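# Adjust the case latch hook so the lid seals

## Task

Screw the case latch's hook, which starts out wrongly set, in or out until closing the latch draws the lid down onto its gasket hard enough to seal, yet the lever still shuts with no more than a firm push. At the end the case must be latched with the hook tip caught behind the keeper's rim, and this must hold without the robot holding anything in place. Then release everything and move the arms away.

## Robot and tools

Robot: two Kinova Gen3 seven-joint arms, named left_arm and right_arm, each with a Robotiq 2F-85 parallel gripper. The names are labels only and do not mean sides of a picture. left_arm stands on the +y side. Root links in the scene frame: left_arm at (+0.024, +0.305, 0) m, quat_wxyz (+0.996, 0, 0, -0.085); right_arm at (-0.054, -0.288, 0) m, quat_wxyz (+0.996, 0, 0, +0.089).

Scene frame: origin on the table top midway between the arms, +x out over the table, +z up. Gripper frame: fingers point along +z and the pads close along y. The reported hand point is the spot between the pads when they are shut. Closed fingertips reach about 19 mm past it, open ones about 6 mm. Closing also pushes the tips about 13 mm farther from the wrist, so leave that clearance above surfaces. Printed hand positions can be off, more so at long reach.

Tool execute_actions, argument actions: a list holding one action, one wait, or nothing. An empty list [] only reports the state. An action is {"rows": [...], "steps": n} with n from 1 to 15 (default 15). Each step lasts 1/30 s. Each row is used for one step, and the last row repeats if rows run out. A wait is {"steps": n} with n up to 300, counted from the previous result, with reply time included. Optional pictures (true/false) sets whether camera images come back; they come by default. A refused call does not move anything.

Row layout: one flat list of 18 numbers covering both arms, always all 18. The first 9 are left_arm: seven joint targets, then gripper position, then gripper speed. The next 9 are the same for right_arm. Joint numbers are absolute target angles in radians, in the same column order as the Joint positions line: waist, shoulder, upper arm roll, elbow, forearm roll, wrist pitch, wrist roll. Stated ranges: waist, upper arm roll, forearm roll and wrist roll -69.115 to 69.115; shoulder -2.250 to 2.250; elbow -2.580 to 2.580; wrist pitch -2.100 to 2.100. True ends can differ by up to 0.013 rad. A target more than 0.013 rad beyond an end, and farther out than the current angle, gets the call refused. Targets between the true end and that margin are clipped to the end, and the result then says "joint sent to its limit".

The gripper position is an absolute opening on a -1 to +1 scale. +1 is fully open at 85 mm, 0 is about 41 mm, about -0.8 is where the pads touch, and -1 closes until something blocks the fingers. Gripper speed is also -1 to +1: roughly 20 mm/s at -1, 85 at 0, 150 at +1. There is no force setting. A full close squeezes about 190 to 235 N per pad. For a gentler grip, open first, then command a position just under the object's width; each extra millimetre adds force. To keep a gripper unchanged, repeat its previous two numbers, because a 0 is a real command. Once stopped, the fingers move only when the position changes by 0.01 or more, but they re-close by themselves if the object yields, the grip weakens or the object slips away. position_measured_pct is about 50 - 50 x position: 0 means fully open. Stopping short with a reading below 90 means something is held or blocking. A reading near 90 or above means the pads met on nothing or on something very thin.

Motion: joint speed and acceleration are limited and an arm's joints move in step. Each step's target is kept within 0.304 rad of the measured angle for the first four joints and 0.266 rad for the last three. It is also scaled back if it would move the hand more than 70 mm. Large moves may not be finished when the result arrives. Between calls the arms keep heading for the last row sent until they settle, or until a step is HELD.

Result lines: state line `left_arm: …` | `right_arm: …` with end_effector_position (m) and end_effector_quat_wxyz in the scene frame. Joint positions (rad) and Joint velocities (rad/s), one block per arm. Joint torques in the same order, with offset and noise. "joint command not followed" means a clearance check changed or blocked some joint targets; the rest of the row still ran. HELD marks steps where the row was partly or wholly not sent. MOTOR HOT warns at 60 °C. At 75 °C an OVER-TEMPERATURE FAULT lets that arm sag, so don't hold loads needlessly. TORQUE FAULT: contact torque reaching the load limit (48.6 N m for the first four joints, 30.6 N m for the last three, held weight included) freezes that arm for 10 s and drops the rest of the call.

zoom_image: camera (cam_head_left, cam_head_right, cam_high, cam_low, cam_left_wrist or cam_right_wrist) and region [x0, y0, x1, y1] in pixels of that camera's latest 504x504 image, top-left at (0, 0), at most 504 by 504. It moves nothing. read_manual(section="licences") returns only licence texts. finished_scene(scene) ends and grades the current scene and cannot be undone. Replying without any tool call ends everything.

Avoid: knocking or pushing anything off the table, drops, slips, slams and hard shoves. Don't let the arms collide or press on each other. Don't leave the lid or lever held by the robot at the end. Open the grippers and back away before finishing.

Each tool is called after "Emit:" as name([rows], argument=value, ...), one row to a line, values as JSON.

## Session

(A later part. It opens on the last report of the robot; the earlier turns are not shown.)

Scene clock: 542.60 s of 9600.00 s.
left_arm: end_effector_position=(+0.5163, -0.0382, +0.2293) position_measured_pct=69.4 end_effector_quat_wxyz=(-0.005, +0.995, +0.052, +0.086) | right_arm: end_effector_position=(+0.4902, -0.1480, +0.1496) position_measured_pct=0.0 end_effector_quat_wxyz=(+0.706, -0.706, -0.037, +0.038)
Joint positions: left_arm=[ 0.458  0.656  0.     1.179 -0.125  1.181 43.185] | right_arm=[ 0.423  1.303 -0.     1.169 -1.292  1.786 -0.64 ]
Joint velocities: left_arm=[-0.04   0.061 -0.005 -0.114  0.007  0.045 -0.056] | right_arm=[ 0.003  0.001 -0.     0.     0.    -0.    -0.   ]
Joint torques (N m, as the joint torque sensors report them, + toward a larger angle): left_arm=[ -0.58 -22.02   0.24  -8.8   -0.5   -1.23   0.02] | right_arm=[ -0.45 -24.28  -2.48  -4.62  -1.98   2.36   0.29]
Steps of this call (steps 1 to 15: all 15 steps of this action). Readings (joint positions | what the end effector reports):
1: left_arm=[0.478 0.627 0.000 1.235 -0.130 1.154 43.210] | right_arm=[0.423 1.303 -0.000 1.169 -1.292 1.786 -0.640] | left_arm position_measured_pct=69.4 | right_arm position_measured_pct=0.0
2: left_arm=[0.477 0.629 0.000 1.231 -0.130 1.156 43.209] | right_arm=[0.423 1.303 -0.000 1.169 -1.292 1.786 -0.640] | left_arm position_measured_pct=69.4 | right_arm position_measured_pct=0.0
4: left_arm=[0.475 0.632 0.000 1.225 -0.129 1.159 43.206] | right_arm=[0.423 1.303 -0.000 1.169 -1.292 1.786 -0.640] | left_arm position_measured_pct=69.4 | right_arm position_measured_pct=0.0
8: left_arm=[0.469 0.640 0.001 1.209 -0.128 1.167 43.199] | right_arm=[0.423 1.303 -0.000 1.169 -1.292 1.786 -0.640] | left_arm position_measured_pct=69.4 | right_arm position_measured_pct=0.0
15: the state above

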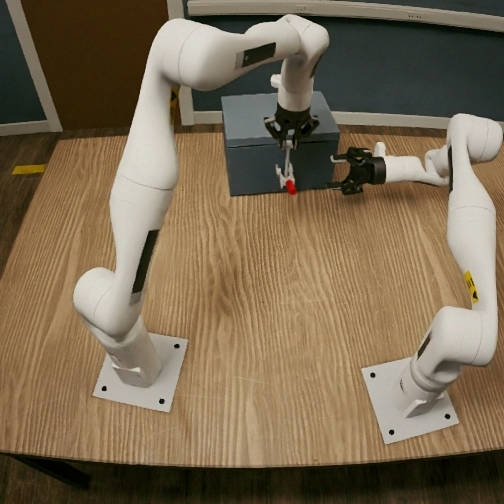

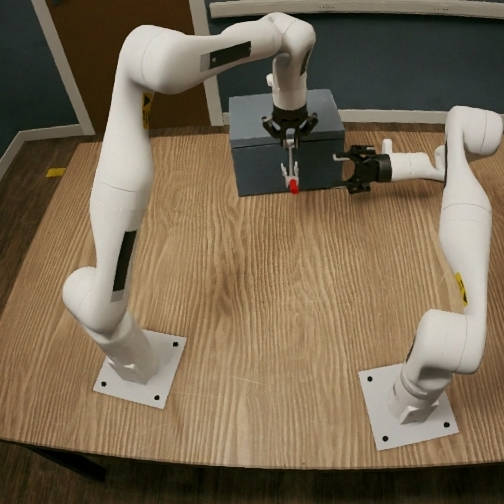

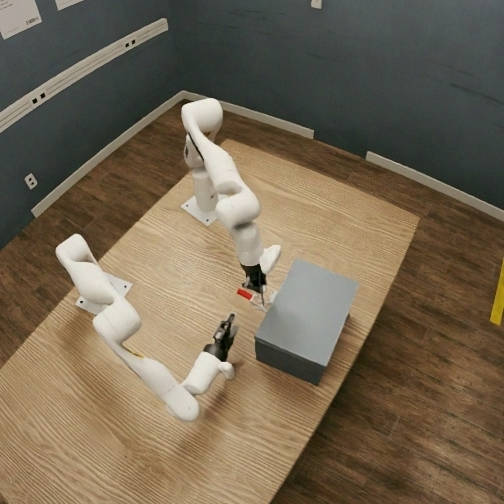

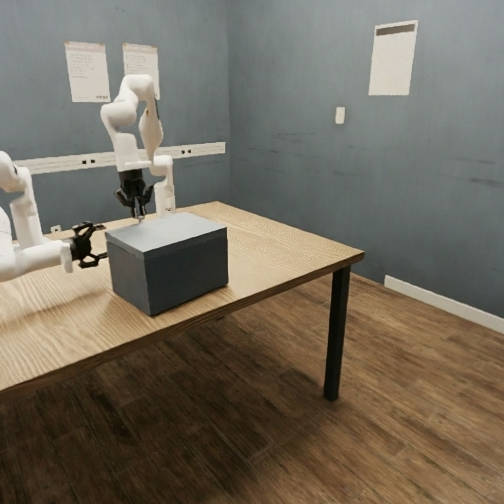

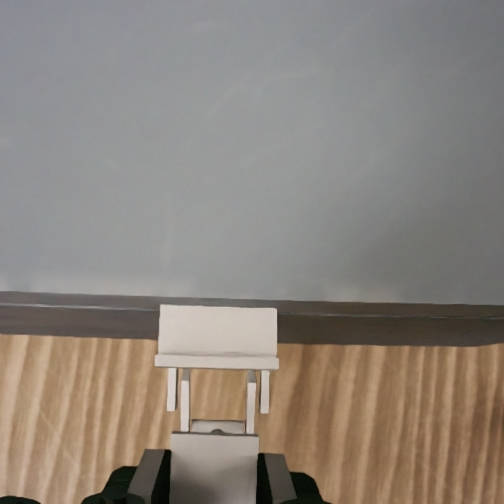

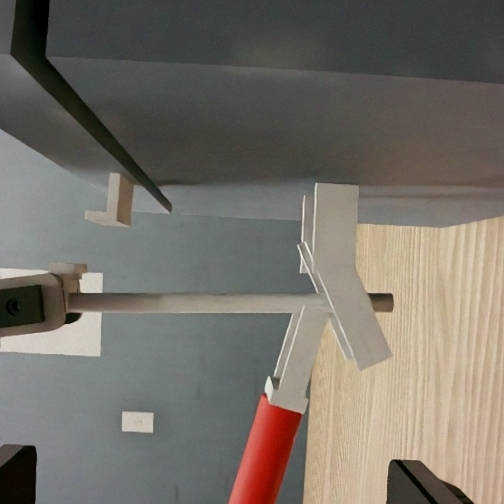

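Emit:
execute_actions([
  {"rows": [[0.4545,0.6618,0,1.1685,-0.1253,1.1836,43.181,-0.48,-1, 0.423,1.303,0,1.169,-1.292,1.786,-0.640,1,0],[0.4545,0.6618,0,1.1685,-0.1253,1.1836,43.181,-0.48,-1, 0.423,1.303,0,1.169,-1.292,1.786,-0.640,1,0],[0.4545,0.6618,0,1.1685,-0.1253,1.1836,43.181,-0.48,-1, 0.423,1.303,0,1.169,-1.292,1.786,-0.640,1,0],[0.4545,0.6618,0,1.1685,-0.1253,1.1836,43.181,-0.48,-1, 0.423,1.303,0,1.169,-1.292,1.786,-0.640,1,0],[0.4545,0.6618,0,1.1685,-0.1253,1.1836,43.181,-0.48,-1, 0.423,1.303,0,1.169,-1.292,1.786,-0.640,1,0],[0.4545,0.6618,0,1.1685,-0.1253,1.1836,43.181,-0.48,-1, 0.423,1.303,0,1.169,-1.292,1.786,-0.640,1,0],[0.4545,0.659,0,1.1623,-0.125,1.1925,43.18,-0.48,-1, 0.423,1.303,0,1.169,-1.292,1.786,-0.640,1,0],[0.4545,0.659,0,1.1623,-0.125,1.1925,43.18,-0.48,-1, 0.423,1.303,0,1.169,-1.292,1.786,-0.640,1,0],[0.4545,0.659,0,1.1623,-0.125,1.1925,43.18,-0.48,-1, 0.423,1.303,0,1.169,-1.292,1.786,-0.640,1,0],[0.4545,0.6563,0,1.1562,-0.1246,1.2013,43.179,-0.48,-1, 0.423,1.303,0,1.169,-1.292,1.786,-0.640,1,0]], "steps": 15},
], pictures=false)

Emit:
execute_actions([
  {"steps": 12},
])

Scene clock: 586.43 s of 9600.00 s.
left_arm: end_effector_position=(+0.5169, -0.0379, +0.2299) position_measured_pct=70.6 end_effector_quat_wxyz=(-0.007, +0.995, +0.052, +0.082) | right_arm: end_effector_position=(+0.4902, -0.1480, +0.1496) position_measured_pct=0.0 end_effector_quat_wxyz=(+0.706, -0.706, -0.037, +0.038)
Joint positions: left_arm=[ 0.455  0.664  0.001  1.161 -0.123  1.2   43.179] | right_arm=[ 0.423  1.303 -0.     1.169 -1.292  1.786 -0.64 ]
Joint velocities: left_arm=[ 0.001  0.007  0.001 -0.013  0.001  0.015 -0.001] | right_arm=[ 0.002 -0.    -0.     0.    -0.001 -0.001 -0.   ]
Joint torques (N m, as the joint torque sensors report them, + toward a larger angle): left_arm=[ -0.7  -27.88  -1.   -12.08  -0.81  -0.47   0.11] | right_arm=[ -0.07 -24.37  -2.38  -4.98  -1.9    2.29   0.38]
Steps of this call (steps 1 to 15: the robot went on to your last target; steps 16 to 1300: nothing new was sent; steps 1301 to 1315: all 15 steps of this action). Readings (joint positions | what the end effector reports):
1301: left_arm=[0.455 0.662 0.000 1.169 -0.125 1.185 43.181] | right_arm=[0.423 1.303 -0.000 1.169 -1.292 1.786 -0.640] | left_arm position_measured_pct=69.4 | right_arm position_measured_pct=0.0
1302: left_arm=[0.455 0.662 0.000 1.169 -0.125 1.185 43.181] | right_arm=[0.423 1.303 -0.000 1.169 -1.292 1.786 -0.640] | left_arm position_measured_pct=69.4 | right_arm position_measured_pct=0.0
1304: left_arm=[0.455 0.661 0.000 1.169 -0.125 1.185 43.181] | right_arm=[0.423 1.303 -0.000 1.169 -1.292 1.786 -0.640] | left_arm position_measured_pct=69.8 | right_arm position_measured_pct=0.0
1308: left_arm=[0.455 0.662 0.001 1.168 -0.124 1.188 43.181] | right_arm=[0.423 1.303 -0.000 1.169 -1.292 1.786 -0.640] | left_arm position_measured_pct=70.6 | right_arm position_measured_pct=0.0
1315: the state above

Scene clock: 586.83 s of 9600.00 s.
left_arm: end_effector_position=(+0.5169, -0.0379, +0.2299) position_measured_pct=70.6 end_effector_quat_wxyz=(-0.007, +0.995, +0.052, +0.082) | right_arm: end_effector_position=(+0.4902, -0.1480, +0.1496) position_measured_pct=0.0 end_effector_quat_wxyz=(+0.706, -0.706, -0.037, +0.038)
Joint positions: left_arm=[ 0.456  0.664  0.001  1.16  -0.123  1.201 43.179] | right_arm=[ 0.423  1.303 -0.     1.169 -1.292  1.786 -0.64 ]
Joint velocities: left_arm=[ 0.    -0.001 -0.    -0.     0.     0.    -0.   ] | right_arm=[-0.    -0.001 -0.    -0.     0.    -0.001 -0.   ]
Joint torques (N m, as the joint torque sensors report them, + toward a larger angle): left_arm=[ -1.12 -28.3   -0.66 -11.89  -1.03  -0.36   0.29] | right_arm=[ -0.15 -24.39  -2.21  -4.88  -2.06   2.19   0.36]
Steps of this call (steps 1 to 12: the robot went on to your last target). Readings (joint positions | what the end effector reports):
1: left_arm=[0.456 0.664 0.001 1.161 -0.123 1.200 43.179] | right_arm=[0.423 1.303 -0.000 1.169 -1.292 1.786 -0.640] | left_arm position_measured_pct=70.6 | right_arm position_measured_pct=0.0
2: left_arm=[0.456 0.664 0.001 1.161 -0.123 1.200 43.179] | right_arm=[0.423 1.303 -0.000 1.169 -1.292 1.786 -0.640] | left_arm position_measured_pct=70.6 | right_arm position_measured_pct=0.0
4: left_arm=[0.456 0.664 0.001 1.160 -0.123 1.201 43.179] | right_arm=[0.423 1.303 -0.000 1.169 -1.292 1.786 -0.640] | left_arm position_measured_pct=70.6 | right_arm position_measured_pct=0.0
8: left_arm=[0.456 0.664 0.001 1.160 -0.123 1.201 43.179] | right_arm=[0.423 1.303 -0.000 1.169 -1.292 1.786 -0.640] | left_arm position_measured_pct=70.6 | right_arm position_measured_pct=0.0
12: the state above

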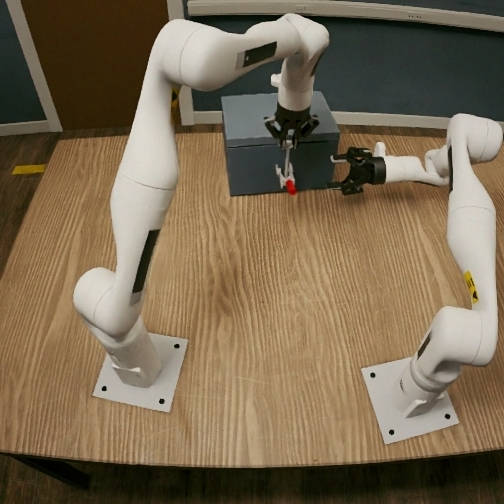

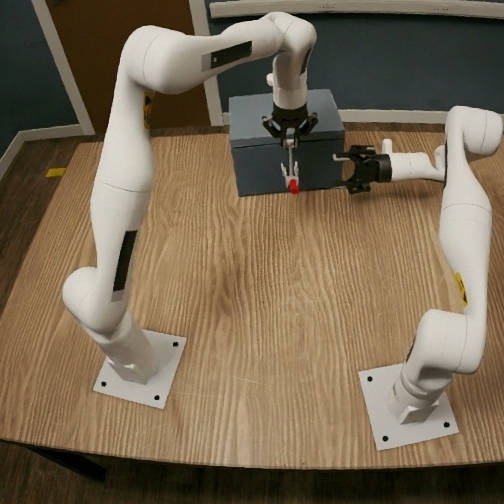

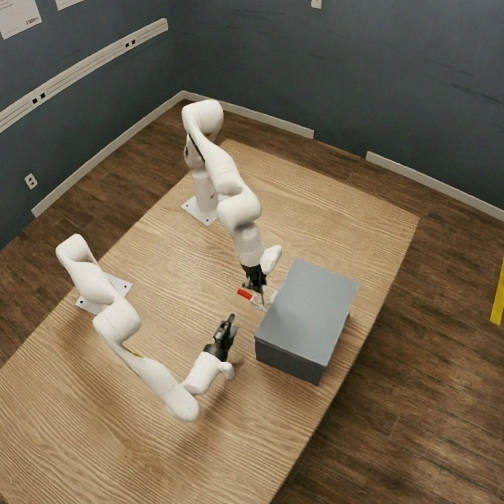

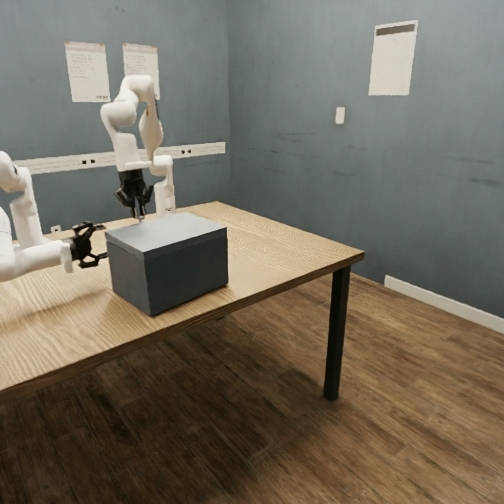

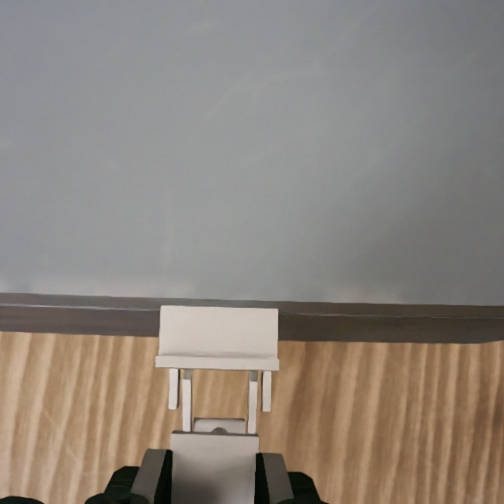

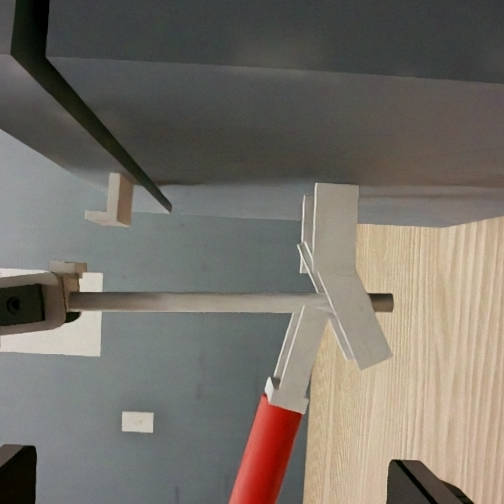

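Emit:
execute_actions([
  {"rows": [[0.4545,0.6547,0,1.1527,-0.1244,1.2063,43.178,-0.5,-1, 0.423,1.303,0,1.169,-1.292,1.786,-0.640,1,0],[0.4545,0.6547,0,1.1527,-0.1244,1.2063,43.178,-0.5,-1, 0.423,1.303,0,1.169,-1.292,1.786,-0.640,1,0],[0.4545,0.6547,0,1.1527,-0.1244,1.2063,43.178,-0.5,-1, 0.423,1.303,0,1.169,-1.292,1.786,-0.640,1,0],[0.4545,0.6531,0,1.1491,-0.1242,1.2114,43.178,-0.5,-1, 0.423,1.303,0,1.169,-1.292,1.786,-0.640,1,0],[0.4545,0.6531,0,1.1491,-0.1242,1.2114,43.178,-0.5,-1, 0.423,1.303,0,1.169,-1.292,1.786,-0.640,1,0],[0.4545,0.6531,0,1.1491,-0.1242,1.2114,43.178,-0.5,-1, 0.423,1.303,0,1.169,-1.292,1.786,-0.640,1,0],[0.4545,0.6516,0,1.1456,-0.124,1.2164,43.177,-0.5,-1, 0.423,1.303,0,1.169,-1.292,1.786,-0.640,1,0],[0.4545,0.6516,0,1.1456,-0.124,1.2164,43.177,-0.5,-1, 0.423,1.303,0,1.169,-1.292,1.786,-0.640,1,0],[0.4545,0.6516,0,1.1456,-0.124,1.2164,43.177,-0.5,-1, 0.423,1.303,0,1.169,-1.292,1.786,-0.640,1,0],[0.4545,0.650,0,1.1421,-0.1238,1.2215,43.176,-0.5,-1, 0.423,1.303,0,1.169,-1.292,1.786,-0.640,1,0]], "steps": 15},
])

Scene clock: 633.80 s of 9600.00 s.
left_arm: end_effector_position=(+0.5161, -0.0380, +0.2373) position_measured_pct=71.0 end_effector_quat_wxyz=(-0.007, +0.995, +0.051, +0.081) | right_arm: end_effector_position=(+0.4902, -0.1480, +0.1496) position_measured_pct=0.0 end_effector_quat_wxyz=(+0.706, -0.706, -0.037, +0.038)
Joint positions: left_arm=[ 0.456  0.659  0.002  1.147 -0.121  1.221 43.176] | right_arm=[ 0.423  1.303 -0.     1.169 -1.292  1.786 -0.64 ]
Joint velocities: left_arm=[ 0.001 -0.005 -0.    -0.009  0.     0.012 -0.002] | right_arm=[ 0.    -0.001  0.     0.    -0.    -0.     0.   ]
Joint torques (N m, as the joint torque sensors report them, + toward a larger angle): left_arm=[ -1.13 -27.7   -1.28 -11.91  -1.2   -0.78  -0.29] | right_arm=[ -0.37 -24.48  -1.9   -5.16  -1.96   2.51   0.27]
Steps of this call (steps 1 to 15: the robot went on to your last target; steps 16 to 1394: nothing new was sent; steps 1395 to 1409: all 15 steps of this action). Readings (joint positions | what the end effector reports):
1395: left_arm=[0.456 0.664 0.001 1.160 -0.122 1.201 43.179] | right_arm=[0.423 1.303 -0.000 1.169 -1.292 1.786 -0.640] | left_arm position_measured_pct=70.6 | right_arm position_measured_pct=0.0
1396: left_arm=[0.456 0.664 0.001 1.159 -0.122 1.203 43.179] | right_arm=[0.423 1.303 -0.000 1.169 -1.292 1.786 -0.640] | left_arm position_measured_pct=71.0 | right_arm position_measured_pct=0.0
1398: left_arm=[0.456 0.664 0.002 1.158 -0.122 1.205 43.178] | right_arm=[0.423 1.303 -0.000 1.169 -1.292 1.786 -0.640] | left_arm position_measured_pct=71.0 | right_arm position_measured_pct=0.0
1402: left_arm=[0.456 0.662 0.002 1.153 -0.122 1.211 43.178] | right_arm=[0.423 1.303 -0.000 1.169 -1.292 1.786 -0.640] | left_arm position_measured_pct=71.0 | right_arm position_measured_pct=0.0
1409: the state above

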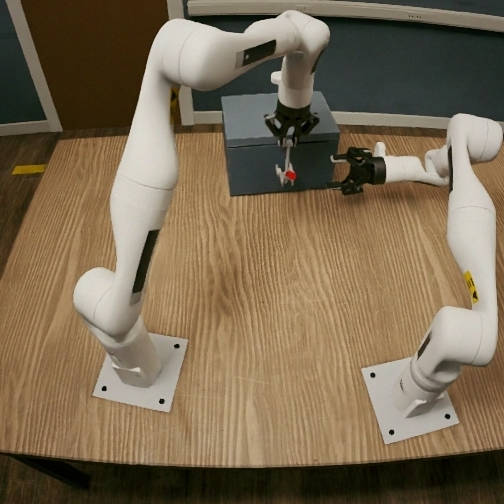

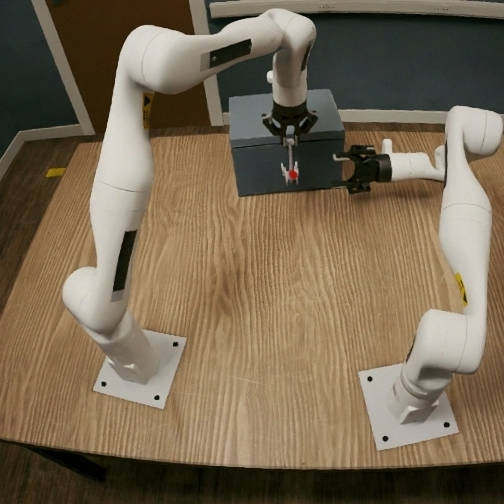

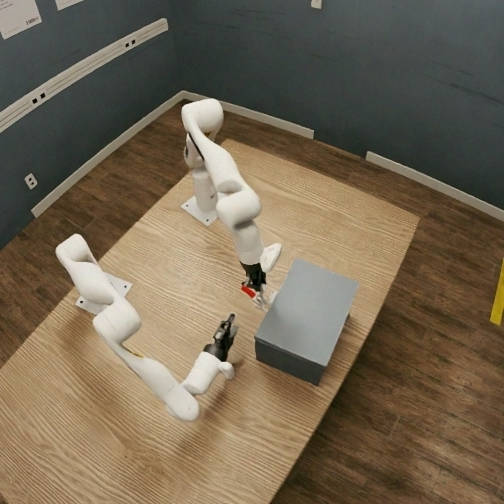

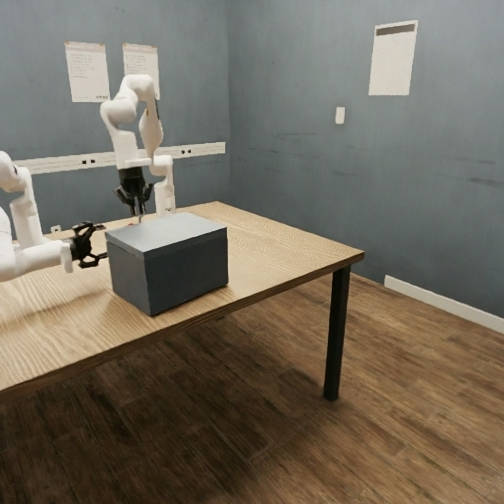

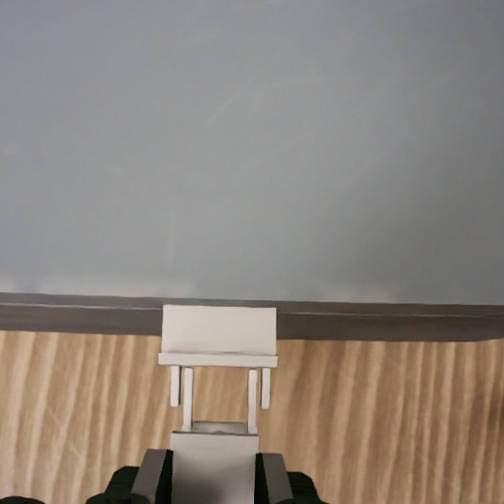

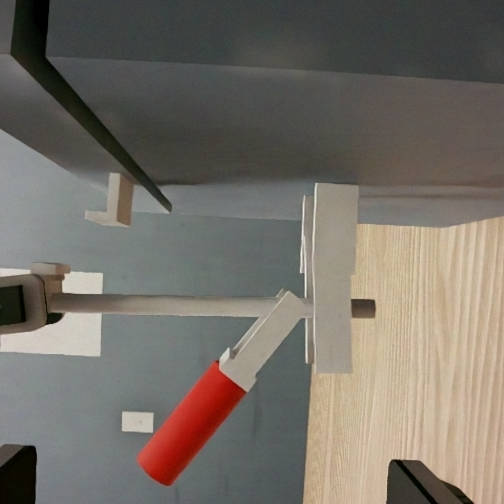

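Emit:
zoom_image(camera="cam_right_wrist", region=[0, 160, 190, 350])

Emit:
zoom_image(camera="cam_right_wrist", region=[200, 170, 420, 390])

Region (0, 160, 190, 350) of cam_right_wrist's 504x504 image, scaled by 2.653.

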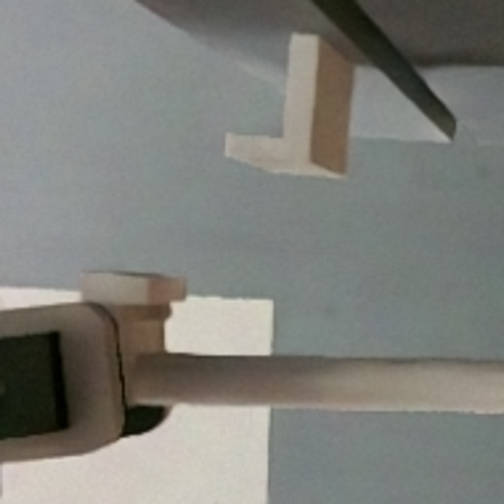

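Region (200, 170, 420, 390) of cam_right_wrist's 504x504 image, scaled by 2.291.

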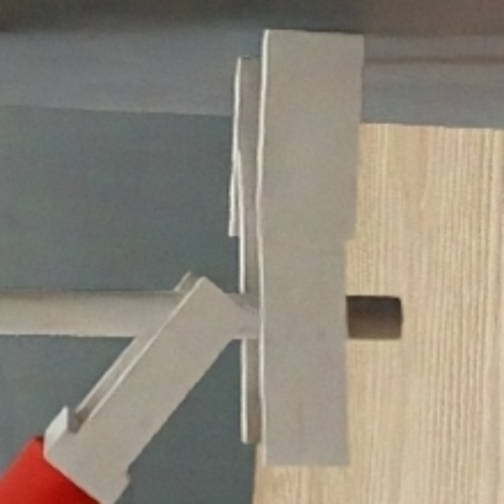

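Emit:
execute_actions([
  {"rows": [[0.4579,0.6499,0,1.1649,-0.1257,1.199,43.183,-0.5,-1, 0.423,1.303,0,1.169,-1.292,1.786,-0.640,1,0],[0.4579,0.6499,0,1.1649,-0.1257,1.199,43.183,-0.5,-1, 0.423,1.303,0,1.169,-1.292,1.786,-0.640,1,0],[0.4579,0.6499,0,1.1649,-0.1257,1.199,43.183,-0.5,-1, 0.423,1.303,0,1.169,-1.292,1.786,-0.640,1,0],[0.4579,0.6499,0,1.1649,-0.1257,1.199,43.183,-0.5,-1, 0.423,1.303,0,1.169,-1.292,1.786,-0.640,1,0],[0.4579,0.6499,0,1.1649,-0.1257,1.199,43.183,-0.5,-1, 0.423,1.303,0,1.169,-1.292,1.786,-0.640,1,0],[0.4454,0.670,0,1.1255,-0.107,1.2357,43.163,-0.5,-1, 0.423,1.303,0,1.169,-1.292,1.786,-0.640,1,0],[0.4454,0.670,0,1.1255,-0.107,1.2357,43.163,-0.5,-1, 0.423,1.303,0,1.169,-1.292,1.786,-0.640,1,0],[0.4454,0.670,0,1.1255,-0.107,1.2357,43.163,-0.5,-1, 0.423,1.303,0,1.169,-1.292,1.786,-0.640,1,0],[0.4329,0.6909,0,1.0848,-0.0883,1.2724,43.144,-0.5,-1, 0.423,1.303,0,1.169,-1.292,1.786,-0.640,1,0],[0.4329,0.6909,0,1.0848,-0.0883,1.2724,43.144,-0.5,-1, 0.423,1.303,0,1.169,-1.292,1.786,-0.640,1,0],[0.4329,0.6909,0,1.0848,-0.0883,1.2724,43.144,-0.5,-1, 0.423,1.303,0,1.169,-1.292,1.786,-0.640,1,0],[0.4205,0.712,0,1.0435,-0.0695,1.3091,43.124,-0.5,-1, 0.423,1.303,0,1.169,-1.292,1.786,-0.640,1,0],[0.4205,0.712,0,1.0435,-0.0695,1.3091,43.124,-0.5,-1, 0.423,1.303,0,1.169,-1.292,1.786,-0.640,1,0],[0.4205,0.712,0,1.0435,-0.0695,1.3091,43.124,-0.5,-1, 0.423,1.303,0,1.169,-1.292,1.786,-0.640,1,0],[0.408,0.7339,0,1.0012,-0.0508,1.3458,43.105,-0.5,-1, 0.423,1.303,0,1.169,-1.292,1.786,-0.640,1,0]], "steps": 15},
], pictures=false)

Emit:
execute_actions([
  {"steps": 15},
])

Scene clock: 694.30 s of 9600.00 s.
left_arm: end_effector_position=(+0.5245, -0.0371, +0.2361) position_measured_pct=71.0 end_effector_quat_wxyz=(-0.004, +0.997, +0.053, +0.058) | right_arm: end_effector_position=(+0.4902, -0.1480, +0.1496) position_measured_pct=0.0 end_effector_quat_wxyz=(+0.706, -0.706, -0.037, +0.038)
Joint positions: left_arm=[ 0.429  0.699  0.001  1.068 -0.08   1.288 43.136] | right_arm=[ 0.423  1.303 -0.     1.169 -1.292  1.786 -0.64 ]
Joint velocities: left_arm=[-0.117  0.198  0.002 -0.387  0.174  0.351 -0.181] | right_arm=[ 0.    -0.    -0.    -0.     0.     0.001 -0.   ]
Joint torques (N m, as the joint torque sensors report them, + toward a larger angle): left_arm=[ -1.29 -21.63  -0.07  -9.63  -0.55  -0.78  -0.06] | right_arm=[ -0.54 -24.27  -2.41  -4.94  -1.91   2.54   0.47]
Steps of this call (steps 1 to 15: the robot went on to your last target; steps 16 to 1800: nothing new was sent; steps 1801 to 1815: all 15 steps of this action). Readings (joint positions | what the end effector reports):
1801: left_arm=[0.456 0.658 0.002 1.147 -0.121 1.221 43.176] | right_arm=[0.423 1.303 -0.000 1.169 -1.292 1.786 -0.640] | left_arm position_measured_pct=71.0 | right_arm position_measured_pct=0.0
1802: left_arm=[0.457 0.656 0.001 1.151 -0.122 1.216 43.178] | right_arm=[0.423 1.303 -0.000 1.169 -1.292 1.786 -0.640] | left_arm position_measured_pct=71.0 | right_arm position_measured_pct=0.0
1804: left_arm=[0.458 0.653 0.001 1.158 -0.124 1.207 43.181] | right_arm=[0.423 1.303 -0.000 1.169 -1.292 1.786 -0.640] | left_arm position_measured_pct=71.0 | right_arm position_measured_pct=0.0
1808: left_arm=[0.453 0.659 0.001 1.149 -0.119 1.214 43.176] | right_arm=[0.423 1.303 -0.000 1.169 -1.292 1.786 -0.640] | left_arm position_measured_pct=71.0 | right_arm position_measured_pct=0.0
1815: the state above

Scene clock: 694.80 s of 9600.00 s.
left_arm: end_effector_position=(+0.5301, -0.0364, +0.2357) position_measured_pct=71.0 end_effector_quat_wxyz=(-0.002, +0.998, +0.053, +0.039) | right_arm: end_effector_position=(+0.4902, -0.1480, +0.1496) position_measured_pct=0.0 end_effector_quat_wxyz=(+0.706, -0.706, -0.037, +0.038)
Joint positions: left_arm=[ 0.409  0.733  0.     1.002 -0.05   1.347 43.105] | right_arm=[ 0.423  1.303 -0.     1.169 -1.292  1.786 -0.64 ]
Joint velocities: left_arm=[-0.002  0.001  0.    -0.003  0.     0.002 -0.   ] | right_arm=[ 0.001 -0.     0.    -0.    -0.    -0.001 -0.   ]
Joint torques (N m, as the joint torque sensors report them, + toward a larger angle): left_arm=[ -0.67 -22.29   0.05  -9.78  -0.19  -1.28   0.25] | right_arm=[ -0.08 -24.49  -2.22  -5.12  -1.87   2.4    0.35]
Steps of this call (steps 1 to 15: the robot went on to your last target). Readings (joint positions | what the end effector reports):
1: left_arm=[0.424 0.706 0.001 1.055 -0.074 1.300 43.130] | right_arm=[0.423 1.303 -0.000 1.169 -1.292 1.786 -0.640] | left_arm position_measured_pct=71.0 | right_arm position_measured_pct=0.0
2: left_arm=[0.420 0.713 0.001 1.041 -0.068 1.312 43.123] | right_arm=[0.423 1.303 -0.000 1.169 -1.292 1.786 -0.640] | left_arm position_measured_pct=71.0 | right_arm position_measured_pct=0.0
4: left_arm=[0.414 0.724 0.000 1.020 -0.058 1.331 43.113] | right_arm=[0.423 1.303 -0.000 1.169 -1.292 1.786 -0.640] | left_arm position_measured_pct=71.0 | right_arm position_measured_pct=0.0
8: left_arm=[0.410 0.731 0.000 1.005 -0.051 1.345 43.106] | right_arm=[0.423 1.303 -0.000 1.169 -1.292 1.786 -0.640] | left_arm position_measured_pct=71.0 | right_arm position_measured_pct=0.0
15: the state above

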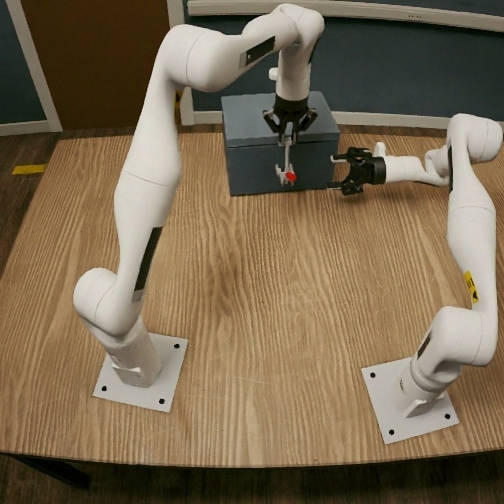

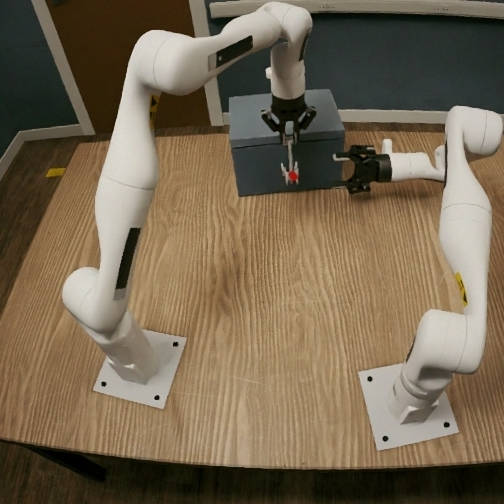

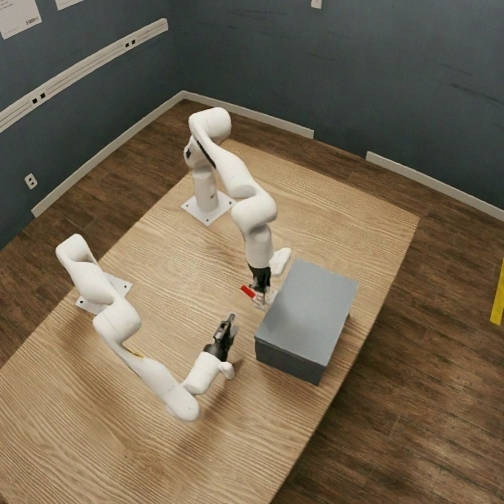

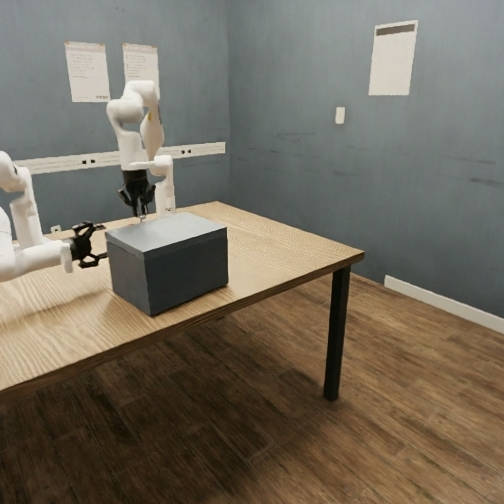

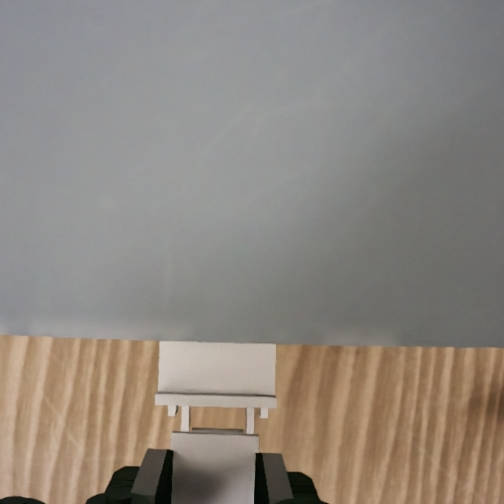

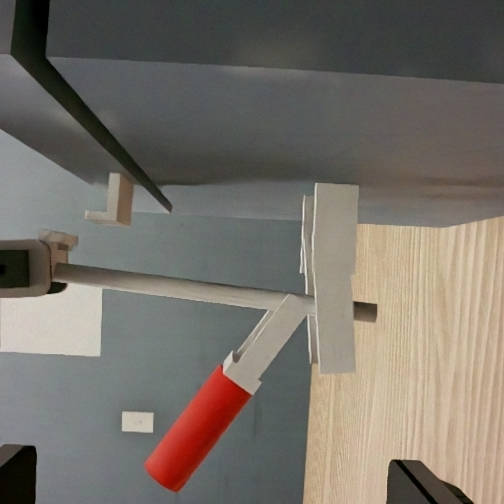

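Emit:
execute_actions([
  {"rows": [[0.3968,0.7578,0,0.9548,-0.0355,1.388,43.091,-0.5,-1, 0.423,1.303,0,1.169,-1.292,1.786,-0.640,1,0],[0.3968,0.7578,0,0.9548,-0.0355,1.388,43.091,-0.5,-1, 0.423,1.303,0,1.169,-1.292,1.786,-0.640,1,0],[0.3968,0.7578,0,0.9548,-0.0355,1.388,43.091,-0.5,-1, 0.423,1.303,0,1.169,-1.292,1.786,-0.640,1,0],[0.3968,0.7578,0,0.9548,-0.0355,1.388,43.091,-0.5,-1, 0.423,1.303,0,1.169,-1.292,1.786,-0.640,1,0],[0.3857,0.7828,0,0.9071,-0.0202,1.4302,43.077,-0.5,-1, 0.423,1.303,0,1.169,-1.292,1.786,-0.640,1,0],[0.3857,0.7828,0,0.9071,-0.0202,1.4302,43.077,-0.5,-1, 0.423,1.303,0,1.169,-1.292,1.786,-0.640,1,0],[0.3857,0.7828,0,0.9071,-0.0202,1.4302,43.077,-0.5,-1, 0.423,1.303,0,1.169,-1.292,1.786,-0.640,1,0],[0.3857,0.7828,0,0.9071,-0.0202,1.4302,43.077,-0.5,-1, 0.423,1.303,0,1.169,-1.292,1.786,-0.640,1,0],[0.3745,0.809,0,0.8571,-0.0049,1.4723,43.063,-0.5,-1, 0.423,1.303,0,1.169,-1.292,1.786,-0.640,1,0],[0.3745,0.809,0,0.8571,-0.0049,1.4723,43.063,-0.5,-1, 0.423,1.303,0,1.169,-1.292,1.786,-0.640,1,0],[0.3745,0.809,0,0.8571,-0.0049,1.4723,43.063,-0.5,-1, 0.423,1.303,0,1.169,-1.292,1.786,-0.640,1,0],[0.3745,0.809,0,0.8571,-0.0049,1.4723,43.063,-0.5,-1, 0.423,1.303,0,1.169,-1.292,1.786,-0.640,1,0],[0.3633,0.8363,0,0.8049,0.0104,1.5145,43.050,-0.5,-1, 0.423,1.303,0,1.169,-1.292,1.786,-0.640,1,0]], "steps": 15},
], pictures=false)

Emit:
execute_actions([
  {"steps": 20},
])

Emit:
zoom_image(camera="cam_right_wrist", region=[0, 150, 160, 310])

Scene clock: 717.97 s of 9600.00 s.
left_arm: end_effector_position=(+0.5412, -0.0352, +0.2335) position_measured_pct=71.0 end_effector_quat_wxyz=(-0.001, +0.999, +0.053, -0.001) | right_arm: end_effector_position=(+0.4902, -0.1480, +0.1496) position_measured_pct=0.0 end_effector_quat_wxyz=(+0.706, -0.706, -0.037, +0.038)
Joint positions: left_arm=[ 0.373  0.815  0.001  0.848 -0.001  1.481 43.061] | right_arm=[ 0.423  1.303 -0.     1.169 -1.292  1.786 -0.64 ]
Joint velocities: left_arm=[-0.086  0.203 -0.005 -0.392  0.12   0.325 -0.104] | right_arm=[-0.002 -0.001 -0.    -0.     0.    -0.001  0.   ]
Joint torques (N m, as the joint torque sensors report them, + toward a larger angle): left_arm=[ -0.27 -24.47  -0.36 -10.11  -0.31  -1.04  -0.04] | right_arm=[ -0.19 -24.23  -2.21  -4.91  -1.8    2.42   0.4 ]
Steps of this call (steps 1 to 15: the robot went on to your last target; steps 16 to 680: nothing new was sent; steps 681 to 695: all 15 steps of this action). Readings (joint positions | what the end effector reports):
681: left_arm=[0.408 0.734 0.001 1.001 -0.050 1.348 43.105] | right_arm=[0.423 1.303 -0.000 1.169 -1.292 1.786 -0.640] | left_arm position_measured_pct=71.0 | right_arm position_measured_pct=0.0
682: left_arm=[0.406 0.737 0.001 0.995 -0.048 1.353 43.103] | right_arm=[0.423 1.303 -0.000 1.169 -1.292 1.786 -0.640] | left_arm position_measured_pct=71.0 | right_arm position_measured_pct=0.0
684: left_arm=[0.402 0.748 0.001 0.975 -0.042 1.370 43.097] | right_arm=[0.423 1.303 -0.000 1.169 -1.292 1.786 -0.640] | left_arm position_measured_pct=71.0 | right_arm position_measured_pct=0.0
688: left_arm=[0.392 0.770 0.001 0.933 -0.027 1.409 43.084] | right_arm=[0.423 1.303 -0.000 1.169 -1.292 1.786 -0.640] | left_arm position_measured_pct=71.0 | right_arm position_measured_pct=0.0
695: the state above

Scene clock: 718.63 s of 9600.00 s.
left_arm: end_effector_position=(+0.5443, -0.0347, +0.2330) position_measured_pct=71.0 end_effector_quat_wxyz=(+0.000, +0.999, +0.053, -0.010) | right_arm: end_effector_position=(+0.4902, -0.1480, +0.1496) position_measured_pct=0.0 end_effector_quat_wxyz=(+0.706, -0.706, -0.037, +0.038)
Joint positions: left_arm=[ 0.364  0.837  0.     0.806  0.011  1.516 43.05 ] | right_arm=[ 0.423  1.303 -0.     1.169 -1.292  1.786 -0.64 ]
Joint velocities: left_arm=[-0.001 -0.     0.    -0.     0.     0.001  0.   ] | right_arm=[ 0.001 -0.001 -0.     0.    -0.     0.     0.   ]
Joint torques (N m, as the joint torque sensors report them, + toward a larger angle): left_arm=[ -0.57 -24.9    0.01  -9.6   -0.2   -0.89  -0.04] | right_arm=[ -0.61 -24.21  -2.66  -4.87  -1.97   2.13   0.39]
Steps of this call (steps 1 to 20: the robot went on to your last target). Readings (joint positions | what the end effector reports):
1: left_arm=[0.370 0.821 0.001 0.836 0.002 1.492 43.058] | right_arm=[0.423 1.303 -0.000 1.169 -1.292 1.786 -0.640] | left_arm position_measured_pct=71.0 | right_arm position_measured_pct=0.0
2: left_arm=[0.368 0.826 0.000 0.826 0.006 1.500 43.055] | right_arm=[0.423 1.303 -0.000 1.169 -1.292 1.786 -0.640] | left_arm position_measured_pct=71.0 | right_arm position_measured_pct=0.0
4: left_arm=[0.366 0.832 0.000 0.814 0.009 1.511 43.052] | right_arm=[0.423 1.303 -0.000 1.169 -1.292 1.786 -0.640] | left_arm position_measured_pct=71.0 | right_arm position_measured_pct=0.0
8: left_arm=[0.364 0.835 0.000 0.808 0.011 1.515 43.050] | right_arm=[0.423 1.303 -0.000 1.169 -1.292 1.786 -0.640] | left_arm position_measured_pct=71.0 | right_arm position_measured_pct=0.0
20: the state above

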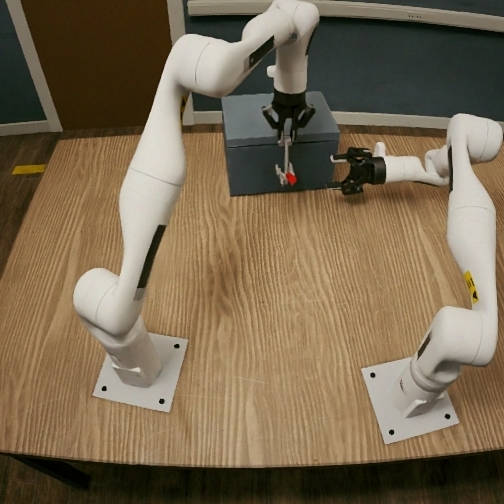

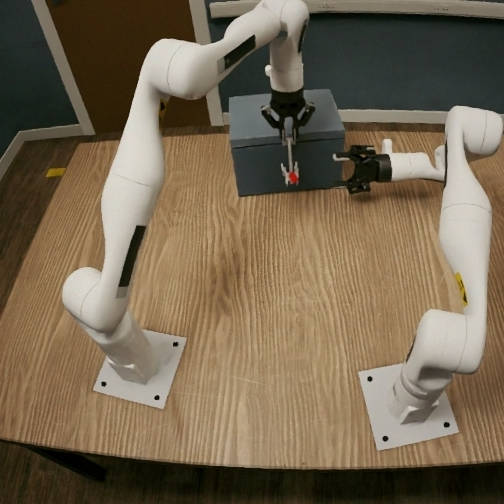

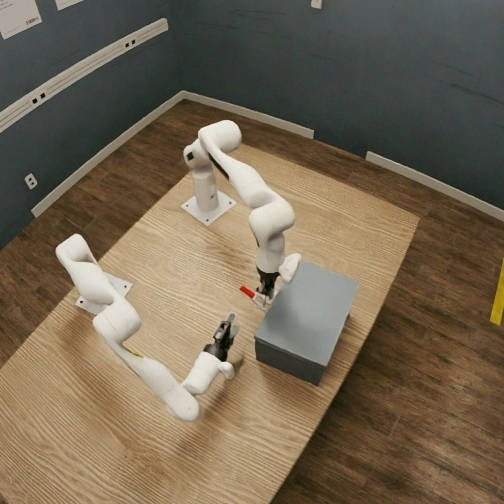

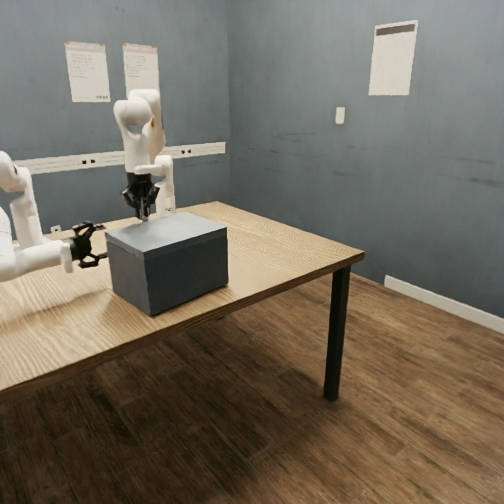

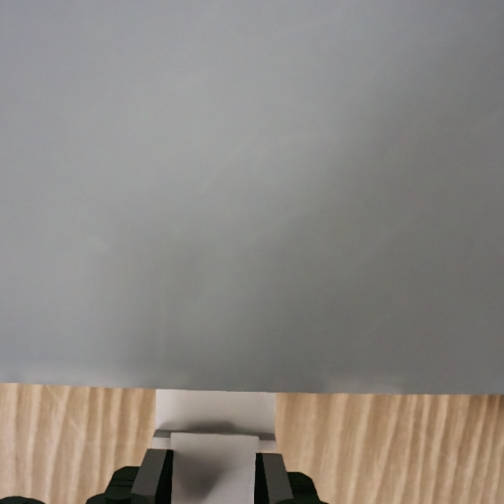

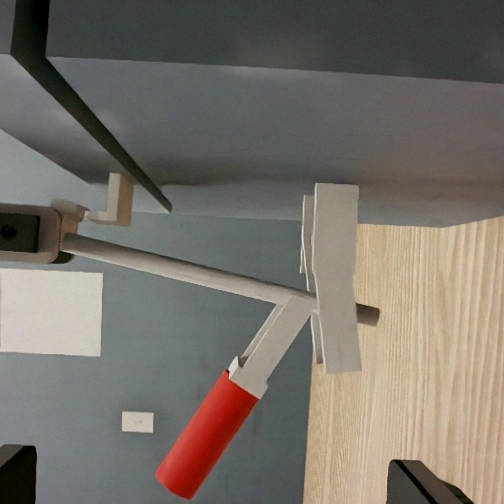

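Region (0, 150, 160, 310) of cam_right_wrist's 504x504 image, scaled by 3.150.

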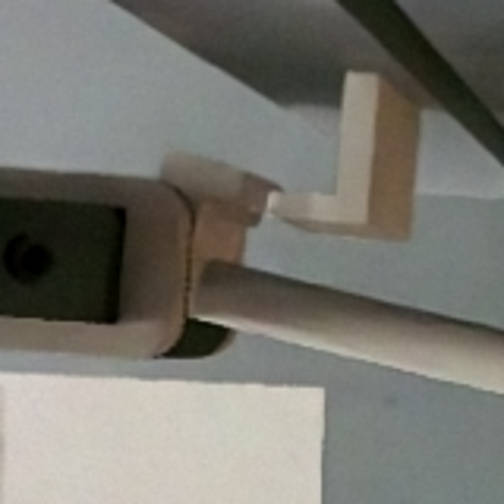

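Emit:
execute_actions(actions=[])

Scene clock: 759.67 s of 9600.00 s.
left_arm: end_effector_position=(+0.5443, -0.0347, +0.2330) position_measured_pct=71.0 end_effector_quat_wxyz=(+0.000, +0.999, +0.053, -0.010) | right_arm: end_effector_position=(+0.4902, -0.1480, +0.1496) position_measured_pct=0.0 end_effector_quat_wxyz=(+0.706, -0.706, -0.037, +0.038)
Joint positions: left_arm=[ 0.364  0.837  0.     0.806  0.011  1.516 43.05 ] | right_arm=[ 0.423  1.303 -0.     1.169 -1.292  1.786 -0.64 ]
Joint velocities: left_arm=[ 0.001  0.001  0.001 -0.001  0.     0.    -0.   ] | right_arm=[ 0.001  0.    -0.     0.     0.    -0.     0.   ]
Joint torques (N m, as the joint torque sensors report them, + toward a larger angle): left_arm=[ -0.54 -24.39  -0.08  -9.48  -0.07  -1.24   0.11] | right_arm=[ -0.33 -24.59  -2.47  -5.13  -1.78   2.48   0.4 ]
Steps of this call (steps 1 to 15: the robot went on to your last target; steps 16 to 1231: nothing new was sent). Readings (joint positions | what the end effector reports):
1: left_arm=[0.364 0.837 0.000 0.806 0.011 1.516 43.050] | right_arm=[0.423 1.303 -0.000 1.169 -1.292 1.786 -0.640] | left_arm position_measured_pct=71.0 | right_arm position_measured_pct=0.0
2: left_arm=[0.364 0.837 0.000 0.806 0.011 1.516 43.050] | right_arm=[0.423 1.303 -0.000 1.169 -1.292 1.786 -0.640] | left_arm position_measured_pct=71.0 | right_arm position_measured_pct=0.0
4: left_arm=[0.364 0.837 0.000 0.806 0.011 1.516 43.050] | right_arm=[0.423 1.303 -0.000 1.169 -1.292 1.786 -0.640] | left_arm position_measured_pct=71.0 | right_arm position_measured_pct=0.0
8: left_arm=[0.364 0.837 0.000 0.806 0.011 1.516 43.050] | right_arm=[0.423 1.303 -0.000 1.169 -1.292 1.786 -0.640] | left_arm position_measured_pct=71.0 | right_arm position_measured_pct=0.0
1231: the state above
All arms were judged still, so your last target was given up. Only a new action makes them travel on or press farther. Fingers that are still opening or closing keep moving.

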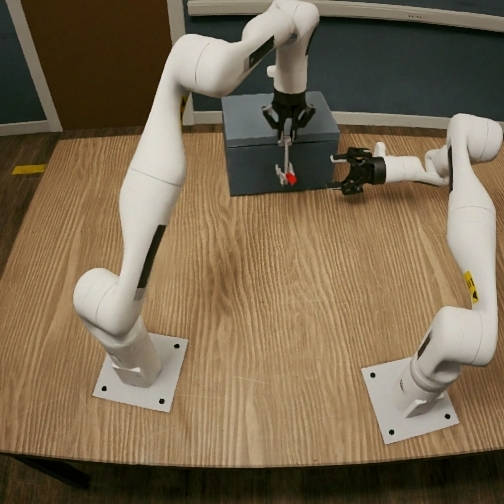

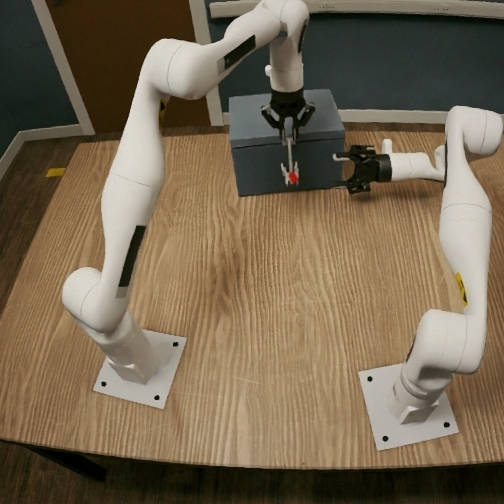

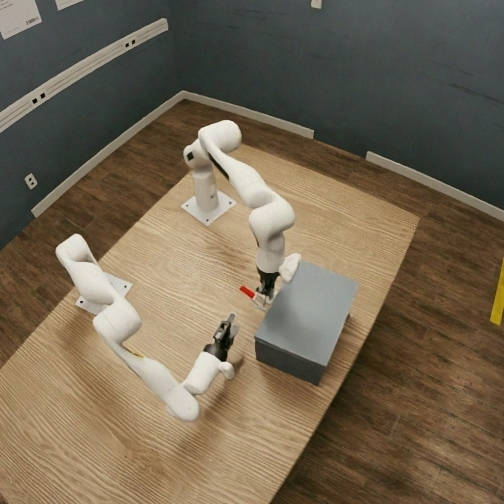

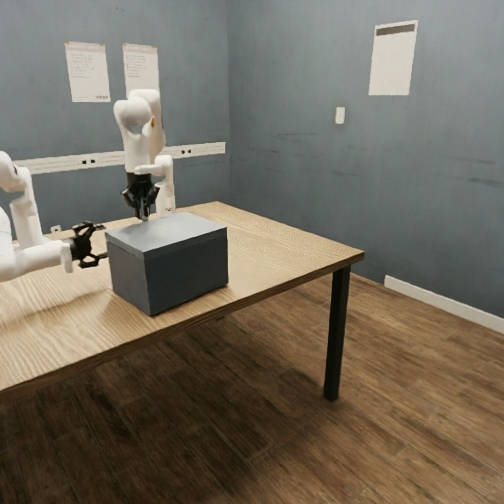

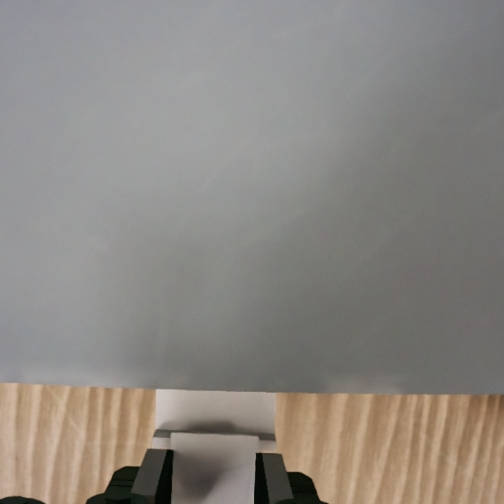

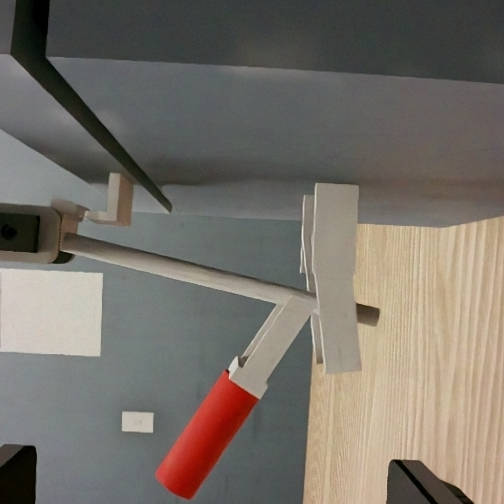

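Emit:
zoom_image(camera="cam_right_wrist", region=[30, 150, 190, 290])

Emit:
zoom_image(camera="cam_left_wrist", region=[120, 370, 320, 504])

Region (30, 150, 190, 290) of cam_right_wrist's 504x504 image, scaled by 3.150; it fills the top 441 rows of this view, and the rest is white.

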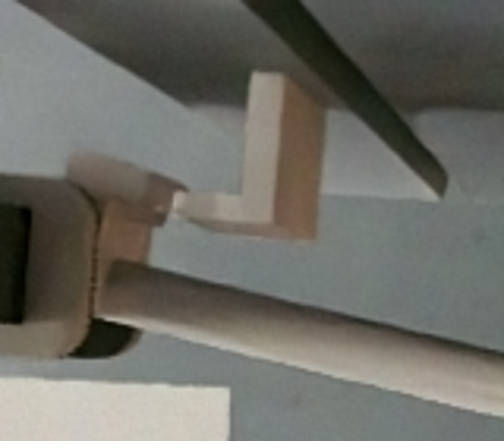

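Region (120, 370, 320, 504) of cam_left_wrist's 504x504 image, scaled by 2.520; it fills the top 338 rows of this view, and the rest is white.

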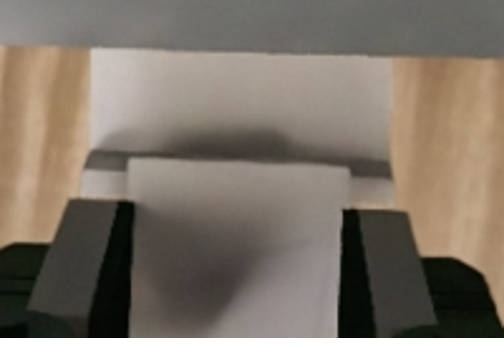

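Emit:
zoom_image(camera="cam_right_wrist", region=[40, 180, 120, 250])

Region (40, 180, 120, 250) of cam_right_wrist's 504x504 image, scaled by 6.300; it fills the top 441 rows of this view, and the rest is white.

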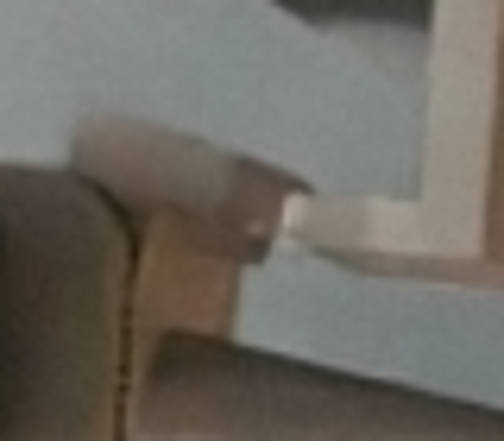

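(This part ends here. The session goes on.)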